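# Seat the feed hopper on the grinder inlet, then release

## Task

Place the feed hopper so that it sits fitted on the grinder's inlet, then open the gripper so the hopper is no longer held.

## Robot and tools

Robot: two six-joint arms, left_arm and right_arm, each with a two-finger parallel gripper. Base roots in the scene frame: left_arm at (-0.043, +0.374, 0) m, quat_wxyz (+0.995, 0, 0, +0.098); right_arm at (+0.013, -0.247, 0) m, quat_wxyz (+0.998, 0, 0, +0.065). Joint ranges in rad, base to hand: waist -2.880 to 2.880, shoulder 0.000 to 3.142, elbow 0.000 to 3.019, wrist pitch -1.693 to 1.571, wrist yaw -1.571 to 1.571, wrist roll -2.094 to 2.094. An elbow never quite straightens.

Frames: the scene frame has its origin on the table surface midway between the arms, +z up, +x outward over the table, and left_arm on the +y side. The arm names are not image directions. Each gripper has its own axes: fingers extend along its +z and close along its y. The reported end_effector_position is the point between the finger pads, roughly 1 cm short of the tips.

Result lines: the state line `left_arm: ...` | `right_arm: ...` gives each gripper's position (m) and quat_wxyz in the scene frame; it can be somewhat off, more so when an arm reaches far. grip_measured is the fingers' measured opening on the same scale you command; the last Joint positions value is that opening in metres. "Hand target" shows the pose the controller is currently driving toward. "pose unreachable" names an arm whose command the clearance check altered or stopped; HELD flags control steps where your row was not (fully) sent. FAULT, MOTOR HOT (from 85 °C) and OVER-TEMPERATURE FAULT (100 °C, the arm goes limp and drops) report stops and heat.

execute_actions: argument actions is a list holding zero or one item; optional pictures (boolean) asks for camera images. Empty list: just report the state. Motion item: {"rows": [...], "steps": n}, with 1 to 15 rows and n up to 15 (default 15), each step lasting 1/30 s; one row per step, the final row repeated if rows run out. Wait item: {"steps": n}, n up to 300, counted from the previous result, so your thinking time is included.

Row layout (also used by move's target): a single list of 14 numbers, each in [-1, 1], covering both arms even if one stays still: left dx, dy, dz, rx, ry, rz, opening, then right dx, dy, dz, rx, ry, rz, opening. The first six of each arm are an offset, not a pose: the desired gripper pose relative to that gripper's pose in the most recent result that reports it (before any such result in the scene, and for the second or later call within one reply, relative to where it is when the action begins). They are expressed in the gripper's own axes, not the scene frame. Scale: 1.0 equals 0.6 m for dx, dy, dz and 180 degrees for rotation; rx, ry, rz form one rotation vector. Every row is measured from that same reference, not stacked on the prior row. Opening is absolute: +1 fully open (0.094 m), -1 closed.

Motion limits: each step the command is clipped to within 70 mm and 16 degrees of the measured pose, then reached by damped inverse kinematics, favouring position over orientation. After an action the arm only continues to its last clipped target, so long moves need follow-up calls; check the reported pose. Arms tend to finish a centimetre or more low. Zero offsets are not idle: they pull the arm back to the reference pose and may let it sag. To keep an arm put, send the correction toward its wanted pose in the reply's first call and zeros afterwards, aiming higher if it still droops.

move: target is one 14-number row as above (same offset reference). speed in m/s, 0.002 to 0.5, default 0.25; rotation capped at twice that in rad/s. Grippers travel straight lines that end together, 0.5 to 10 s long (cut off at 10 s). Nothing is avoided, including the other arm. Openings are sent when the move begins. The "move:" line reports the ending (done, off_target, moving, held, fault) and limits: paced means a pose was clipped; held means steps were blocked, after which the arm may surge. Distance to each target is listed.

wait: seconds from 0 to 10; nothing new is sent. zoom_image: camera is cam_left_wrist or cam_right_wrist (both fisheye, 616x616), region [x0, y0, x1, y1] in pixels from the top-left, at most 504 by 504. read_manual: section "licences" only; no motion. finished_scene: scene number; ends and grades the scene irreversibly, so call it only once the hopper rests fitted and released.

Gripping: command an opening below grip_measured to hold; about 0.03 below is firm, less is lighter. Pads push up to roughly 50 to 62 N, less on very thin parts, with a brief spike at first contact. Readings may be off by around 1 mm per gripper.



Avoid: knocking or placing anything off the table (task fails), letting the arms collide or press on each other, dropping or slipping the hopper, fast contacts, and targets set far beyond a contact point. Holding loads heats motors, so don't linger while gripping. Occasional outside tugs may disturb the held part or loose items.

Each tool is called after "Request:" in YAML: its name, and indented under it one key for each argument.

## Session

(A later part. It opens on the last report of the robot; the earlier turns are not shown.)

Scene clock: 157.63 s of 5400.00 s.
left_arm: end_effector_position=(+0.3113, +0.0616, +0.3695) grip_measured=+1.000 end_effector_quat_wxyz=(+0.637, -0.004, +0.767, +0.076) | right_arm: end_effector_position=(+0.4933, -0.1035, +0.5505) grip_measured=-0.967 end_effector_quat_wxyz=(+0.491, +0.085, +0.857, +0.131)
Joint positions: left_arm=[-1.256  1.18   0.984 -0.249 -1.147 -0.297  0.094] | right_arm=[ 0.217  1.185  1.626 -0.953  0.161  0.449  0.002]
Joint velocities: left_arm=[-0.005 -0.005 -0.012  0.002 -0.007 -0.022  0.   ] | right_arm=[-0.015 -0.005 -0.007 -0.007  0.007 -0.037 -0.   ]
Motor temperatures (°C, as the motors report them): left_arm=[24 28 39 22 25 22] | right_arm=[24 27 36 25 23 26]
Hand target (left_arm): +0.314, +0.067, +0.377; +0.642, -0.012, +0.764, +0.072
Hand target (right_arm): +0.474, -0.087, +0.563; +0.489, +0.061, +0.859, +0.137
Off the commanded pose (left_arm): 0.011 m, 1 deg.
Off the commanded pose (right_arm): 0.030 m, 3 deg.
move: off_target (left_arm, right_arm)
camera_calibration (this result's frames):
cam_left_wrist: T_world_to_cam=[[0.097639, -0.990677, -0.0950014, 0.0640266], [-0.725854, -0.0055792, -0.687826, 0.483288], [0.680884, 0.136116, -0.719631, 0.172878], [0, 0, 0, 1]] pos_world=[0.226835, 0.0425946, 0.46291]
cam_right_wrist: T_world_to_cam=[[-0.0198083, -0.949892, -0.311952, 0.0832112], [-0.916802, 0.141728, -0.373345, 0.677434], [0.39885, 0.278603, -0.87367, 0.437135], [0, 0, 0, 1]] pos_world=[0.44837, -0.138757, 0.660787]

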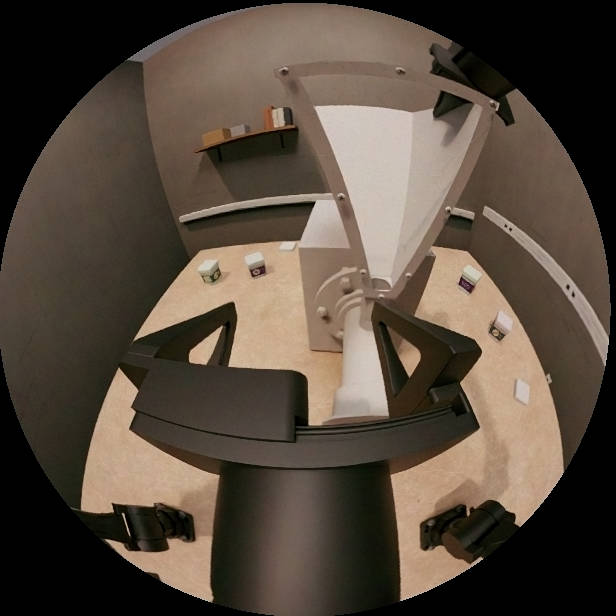

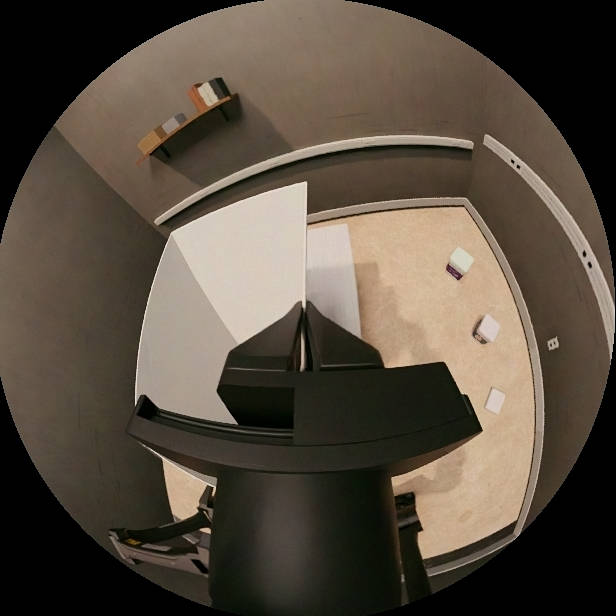

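Request:
move:
  target: [0,-0.11,-0.03,0,-0.04,0,1,0.043,0.014,-0.062,0,-0.02,0,-1]
  speed: 0.05

Request:
zoom_image:
  camera: "cam_left_wrist"
  region: [240,250,380,380]

Scene clock: 160.47 s of 5400.00 s.
left_arm: end_effector_position=(+0.3028, +0.0016, +0.3566) grip_measured=+1.000 end_effector_quat_wxyz=(+0.679, +0.003, +0.729, +0.085) | right_arm: end_effector_position=(+0.4729, -0.1037, +0.5509) grip_measured=-0.967 end_effector_quat_wxyz=(+0.520, +0.089, +0.841, +0.120)
Joint positions: left_arm=[-1.346  1.335  0.984  0.139 -1.264 -0.074  0.094] | right_arm=[ 0.259  1.114  1.539 -0.884  0.242  0.45   0.002]
Joint velocities: left_arm=[-0.015 -0.005  0.002  0.042  0.022  0.11   0.   ] | right_arm=[-0.024 -0.005 -0.007 -0.017 -0.037  0.007  0.   ]
Motor temperatures (°C, as the motors report them): left_arm=[24 28 39 22 25 22] | right_arm=[24 27 36 25 23 25]
Hand target (left_arm): +0.301, -0.006, +0.367; +0.684, +0.001, +0.725, +0.077
Hand target (right_arm): +0.450, -0.095, +0.549; +0.517, +0.088, +0.842, +0.128
Off the commanded pose (left_arm): 0.012 m, 1 deg.
Off the commanded pose (right_arm): 0.027 m, 1 deg.
move: off_target (left_arm, right_arm)
camera_calibration (this result's frames):
cam_left_wrist: T_world_to_cam=[[0.103892, -0.988327, -0.111426, 0.00815168], [-0.644353, 0.0184583, -0.764505, 0.470531], [0.757638, 0.151224, -0.634914, 0.124125], [0, 0, 0, 1]] pos_world=[0.208299, -0.0193994, 0.439441]
cam_right_wrist: T_world_to_cam=[[-0.0288394, -0.953948, -0.298584, 0.0792228], [-0.887101, 0.16209, -0.432178, 0.679416], [0.460673, 0.252411, -0.850923, 0.401179], [0, 0, 0, 1]] pos_world=[0.420184, -0.135814, 0.658656]

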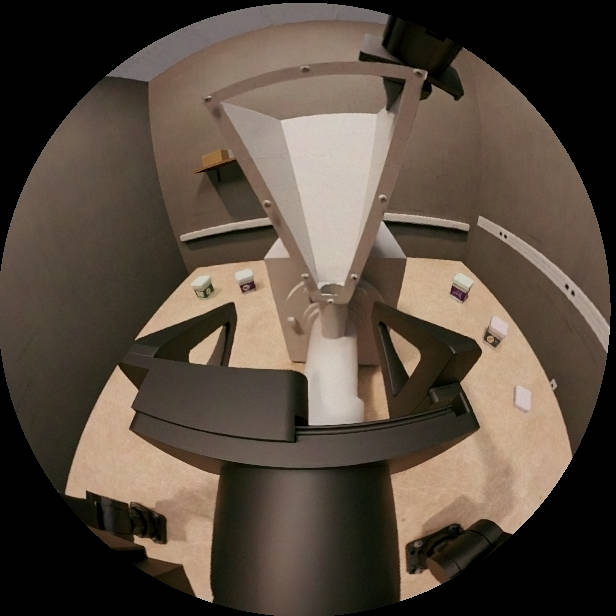

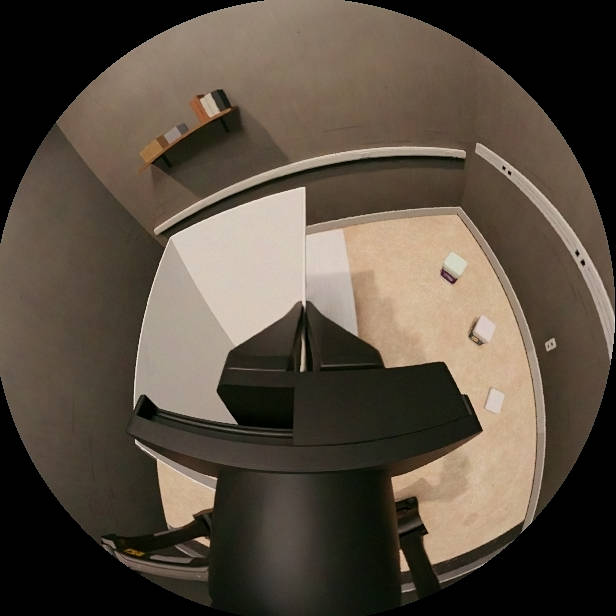

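Region (240, 250, 380, 380) of cam_left_wrist's 616x616 image, scaled by 3.600, with more detail than that image has; it fills the top 468 rows of this view, and the rest is white.

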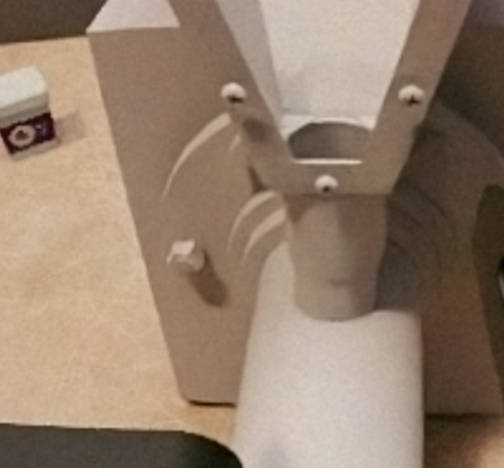

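Request:
move:
  target: [-0.05,-0.01,-0.02,0,0,0,1,0.042,-0.002,-0.007,0,0,0,-1]
  speed: 0.03

Request:
zoom_image:
  camera: "cam_left_wrist"
  region: [260,250,400,380]

Scene clock: 162.93 s of 5400.00 s.
left_arm: end_effector_position=(+0.2951, +0.0025, +0.3471) grip_measured=+1.000 end_effector_quat_wxyz=(+0.667, +0.029, +0.735, +0.117) | right_arm: end_effector_position=(+0.4668, -0.1051, +0.5490) grip_measured=-0.967 end_effector_quat_wxyz=(+0.528, +0.090, +0.835, +0.126)
Joint positions: left_arm=[-1.363  1.335  0.984  0.052 -1.288 -0.075  0.094] | right_arm=[ 0.26   1.086  1.5   -0.852  0.238  0.452  0.002]
Joint velocities: left_arm=[-0.015  0.005 -0.017 -0.012 -0.037  0.007  0.   ] | right_arm=[-0.015 -0.015  0.007  0.017 -0.037  0.066 -0.   ]
Motor temperatures (°C, as the motors report them): left_arm=[24 28 39 22 25 22] | right_arm=[24 27 35 25 23 25]
Hand target (left_arm): +0.293, -0.006, +0.386; +0.680, +0.003, +0.729, +0.085
Hand target (right_arm): +0.459, -0.099, +0.531; +0.520, +0.089, +0.841, +0.119
Off the commanded pose (left_arm): 0.041 m, 5 deg.
Off the commanded pose (right_arm): 0.021 m, 1 deg.
move: off_target (left_arm, right_arm)
camera_calibration (this result's frames):
cam_left_wrist: T_world_to_cam=[[0.106216, -0.97508, -0.194774, 0.0369984], [-0.666827, 0.0754549, -0.741383, 0.456781], [0.737604, 0.208627, -0.642195, 0.132036], [0, 0, 0, 1]] pos_world=[0.203274, -0.0259363, 0.430649]
cam_right_wrist: T_world_to_cam=[[-0.0192109, -0.9504, -0.310436, 0.0795307], [-0.878948, 0.164041, -0.447818, 0.678307], [0.476531, 0.264254, -0.838504, 0.389772], [0, 0, 0, 1]] pos_world=[0.411986, -0.138683, 0.655272]

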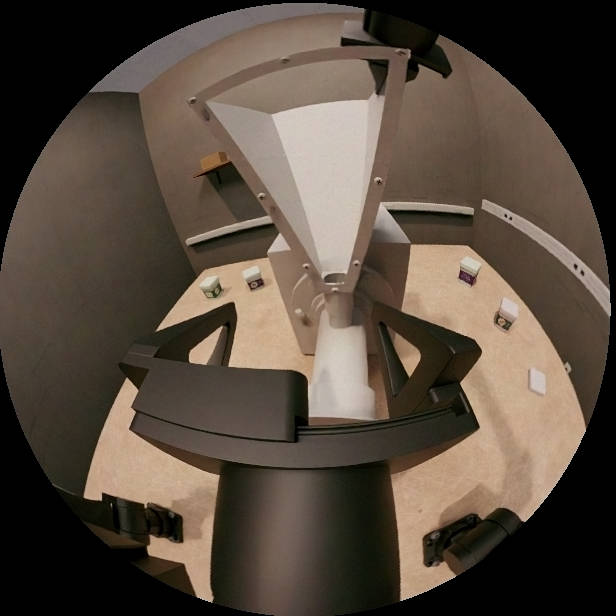

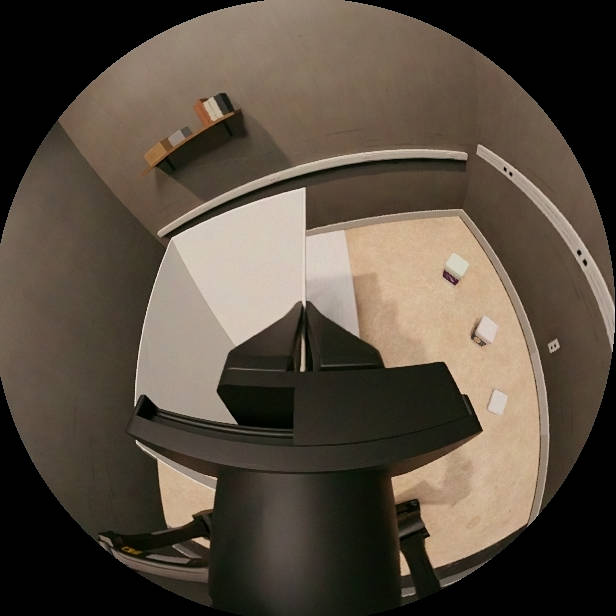

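Region (260, 250, 400, 380) of cam_left_wrist's 616x616 image, scaled by 3.600, with more detail than that image has; it fills the top 468 rows of this view, and the rest is white.

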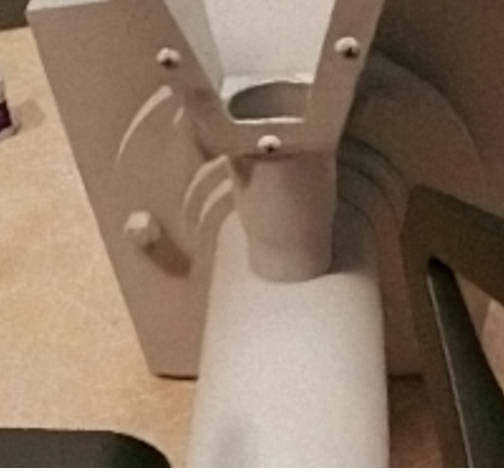

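Request:
move:
  target: [-0.075,0.28,-0.063,0,0.12,0,1,-0.02,0.004,0.012,0,0,0,-1]
  speed: 0.15

Request:
move:
  target: [0,0,0,0,0,0,1,-0.01,0,0,0,0,0,-0.2]

Request:
move:
  target: [0,0,0,0,0,0,1,-0.12,0.1,-0.07,0,0,0,-0.2]
  speed: 0.1

Scene clock: 165.67 s of 5400.00 s.
left_arm: end_effector_position=(+0.2379, +0.1554, +0.3994) grip_measured=+1.000 end_effector_quat_wxyz=(+0.508, +0.032, +0.850, +0.138) | right_arm: end_effector_position=(+0.4873, -0.1062, +0.5539) grip_measured=-0.968 end_effector_quat_wxyz=(+0.525, +0.097, +0.835, +0.131)
Joint positions: left_arm=[-1.289  1.001  1.149 -1.259 -1.05  -0.749  0.094] | right_arm=[ 0.233  1.137  1.551 -0.852  0.213  0.458  0.002]
Joint velocities: left_arm=[ 0.005 -0.015  0.017 -0.012  0.007 -0.11   0.   ] | right_arm=[-0.005  0.005  0.002 -0.007  0.022  0.022  0.001]
Motor temperatures (°C, as the motors report them): left_arm=[24 28 40 22 25 22] | right_arm=[24 27 35 25 23 25]
Hand target (left_arm): +0.242, +0.155, +0.425; +0.517, +0.008, +0.848, +0.118
Hand target (right_arm): +0.478, -0.105, +0.557; +0.528, +0.089, +0.835, +0.127
Off the commanded pose (left_arm): 0.031 m, 4 deg.
Off the commanded pose (right_arm): 0.010 m, 1 deg.
move: off_target (left_arm)
camera_calibration (this result's frames):
cam_left_wrist: T_world_to_cam=[[0.0864081, -0.964386, -0.249987, 0.227462], [-0.901907, 0.0308685, -0.430826, 0.384643], [0.423199, 0.262692, -0.867119, 0.332194], [0, 0, 0, 1]] pos_world=[0.186673, 0.120223, 0.510629]
cam_right_wrist: T_world_to_cam=[[-0.0268188, -0.945448, -0.324668, 0.0925297], [-0.880053, 0.176372, -0.440908, 0.696767], [0.474117, 0.273901, -0.836774, 0.385554], [0, 0, 0, 1]] pos_world=[0.432876, -0.141012, 0.659873]

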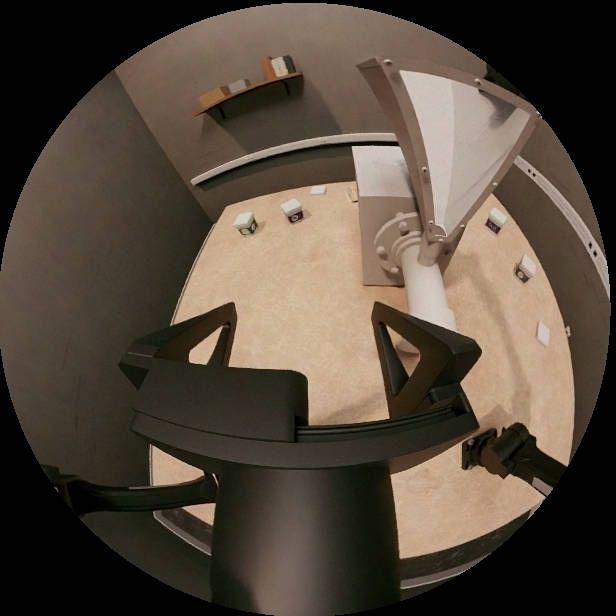

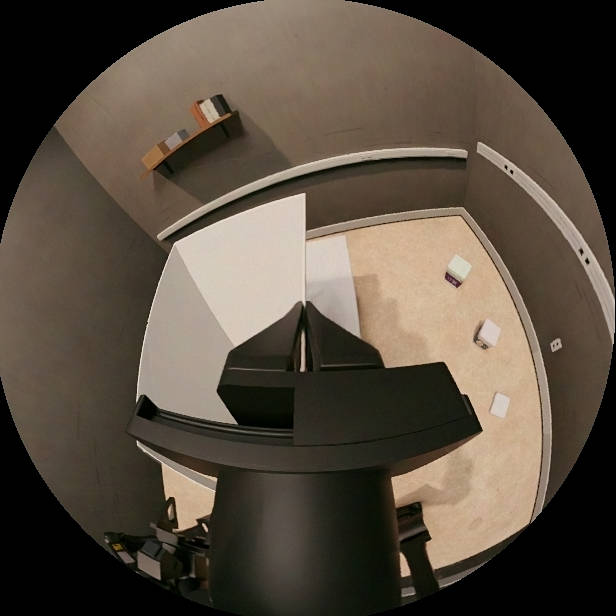

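Scene clock: 166.37 s of 5400.00 s.
left_arm: end_effector_position=(+0.2379, +0.1554, +0.3994) grip_measured=+1.000 end_effector_quat_wxyz=(+0.508, +0.032, +0.850, +0.138) | right_arm: end_effector_position=(+0.4864, -0.1065, +0.5559) grip_measured=-0.202 end_effector_quat_wxyz=(+0.527, +0.097, +0.834, +0.133)
Joint positions: left_arm=[-1.289  1.001  1.149 -1.259 -1.05  -0.75   0.094] | right_arm=[ 0.233  1.134  1.551 -0.849  0.211  0.458  0.037]
Joint velocities: left_arm=[-0.005  0.005 -0.022 -0.002 -0.037  0.007  0.   ] | right_arm=[-0.005  0.015 -0.012  0.007 -0.051  0.007 -0.   ]
Motor temperatures (°C, as the motors report them): left_arm=[24 28 39 22 25 22] | right_arm=[24 27 35 25 23 25]
Hand target (left_arm): +0.238, +0.155, +0.399; +0.508, +0.032, +0.850, +0.138
Hand target (right_arm): +0.490, -0.108, +0.559; +0.526, +0.097, +0.835, +0.131
Off the commanded pose (left_arm): 0.000 m, 0 deg.
Off the commanded pose (right_arm): 0.005 m, 0 deg.
move: done
camera_calibration (this result's frames):
cam_left_wrist: T_world_to_cam=[[0.0865915, -0.964454, -0.24966, 0.227298], [-0.901879, 0.0305716, -0.430906, 0.384714], [0.423222, 0.262476, -0.867174, 0.332244], [0, 0, 0, 1]] pos_world=[0.186671, 0.120251, 0.510636]
cam_right_wrist: T_world_to_cam=[[-0.0242695, -0.944291, -0.328216, 0.0936863], [-0.878053, 0.177097, -0.444589, 0.698049], [0.477948, 0.277401, -0.833435, 0.384398], [0, 0, 0, 1]] pos_world=[0.431476, -0.141788, 0.661465]

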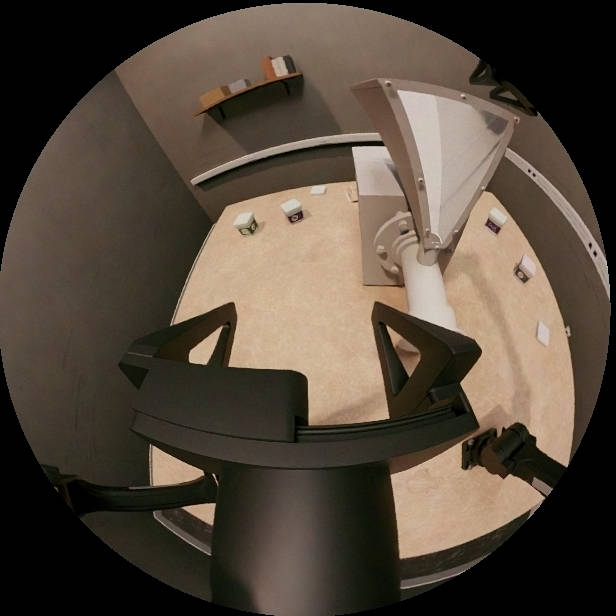

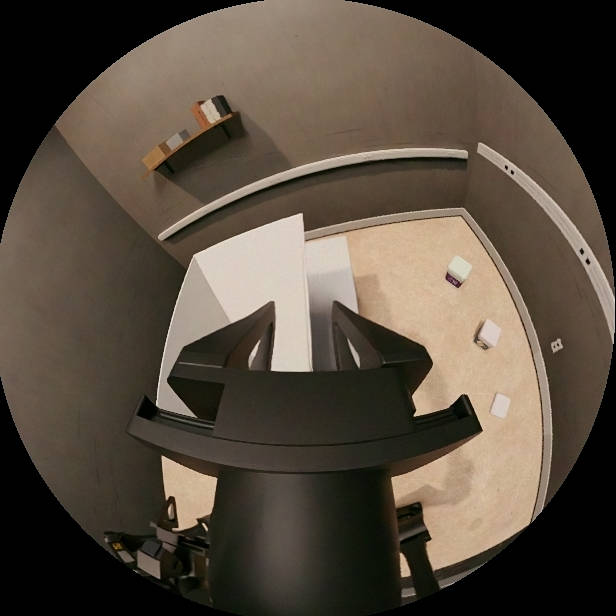

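Scene clock: 167.73 s of 5400.00 s.
left_arm: end_effector_position=(+0.2379, +0.1554, +0.3994) grip_measured=+1.000 end_effector_quat_wxyz=(+0.508, +0.032, +0.850, +0.138) | right_arm: end_effector_position=(+0.4834, -0.0816, +0.6403) grip_measured=-0.202 end_effector_quat_wxyz=(+0.524, +0.095, +0.837, +0.124)
Joint positions: left_arm=[-1.289  1.001  1.149 -1.259 -1.05  -0.75   0.094] | right_arm=[ 0.308  1.279  1.933 -1.107  0.289  0.483  0.037]
Joint velocities: left_arm=[-0.015  0.005 -0.002 -0.012  0.022 -0.007  0.   ] | right_arm=[ 0.005  0.015  0.017 -0.037  0.007  0.066  0.   ]
Motor temperatures (°C, as the motors report them): left_arm=[24 28 39 22 25 22] | right_arm=[24 27 35 25 23 25]
Hand target (left_arm): +0.238, +0.155, +0.399; +0.508, +0.032, +0.850, +0.138
Hand target (right_arm): +0.480, -0.075, +0.653; +0.527, +0.096, +0.834, +0.133
Off the commanded pose (left_arm): 0.000 m, 0 deg.
Off the commanded pose (right_arm): 0.015 m, 1 deg.
move: off_target (right_arm)
camera_calibration (this result's frames):
cam_left_wrist: T_world_to_cam=[[0.0865915, -0.964454, -0.24966, 0.227298], [-0.901879, 0.0305716, -0.430906, 0.384714], [0.423222, 0.262476, -0.867174, 0.332244], [0, 0, 0, 1]] pos_world=[0.186671, 0.120251, 0.510636]
cam_right_wrist: T_world_to_cam=[[-0.0327376, -0.949648, -0.311604, 0.137886], [-0.881361, 0.174449, -0.439055, 0.726406], [0.471307, 0.260262, -0.842694, 0.457045], [0, 0, 0, 1]] pos_world=[0.429332, -0.11473, 0.747047]

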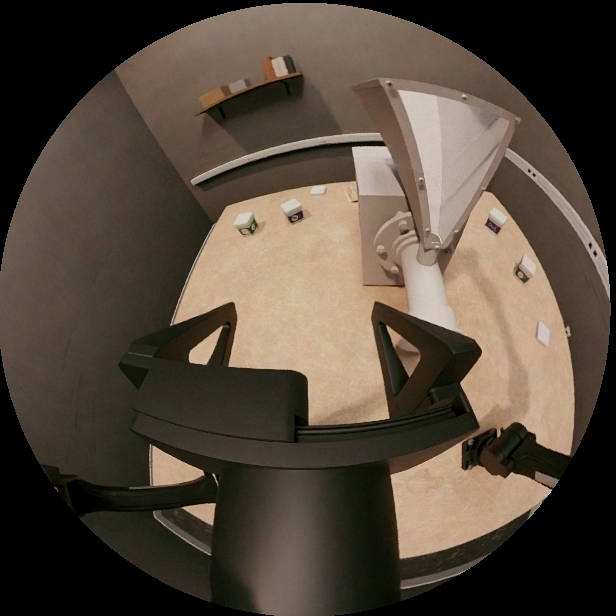

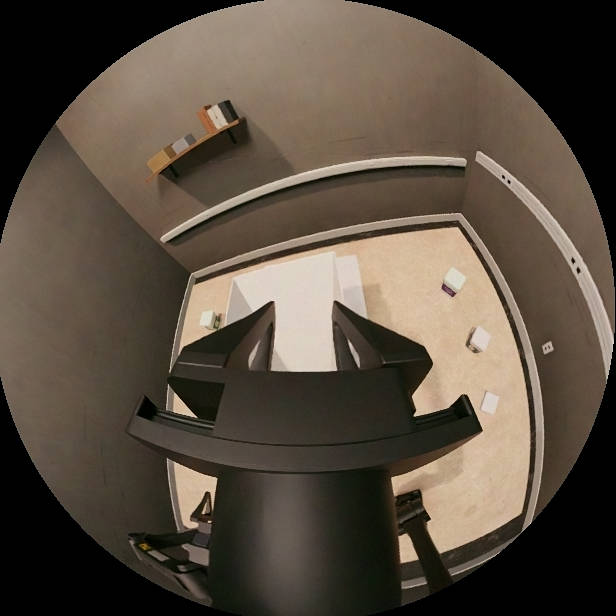

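It slid down further on release.

Request:
zoom_image:
  camera: "cam_left_wrist"
  region: [380,200,480,290]

Region (380, 200, 480, 290) of cam_left_wrist's 616x616 image, scaled by 5.040, with more detail than that image has; it fills the top 454 rows of this view, and the rest is white.

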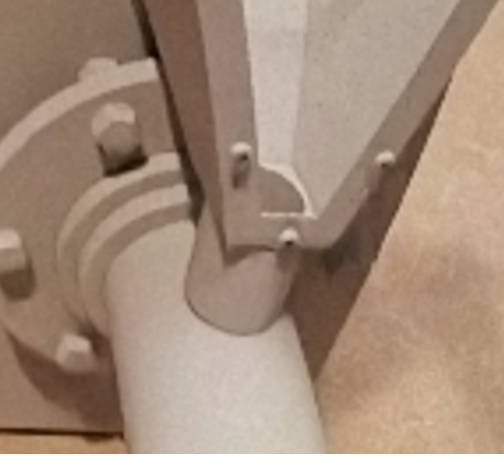

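Fully seated.

Request:
finished_scene:
  scene: 1

The scene is finished: the task was done.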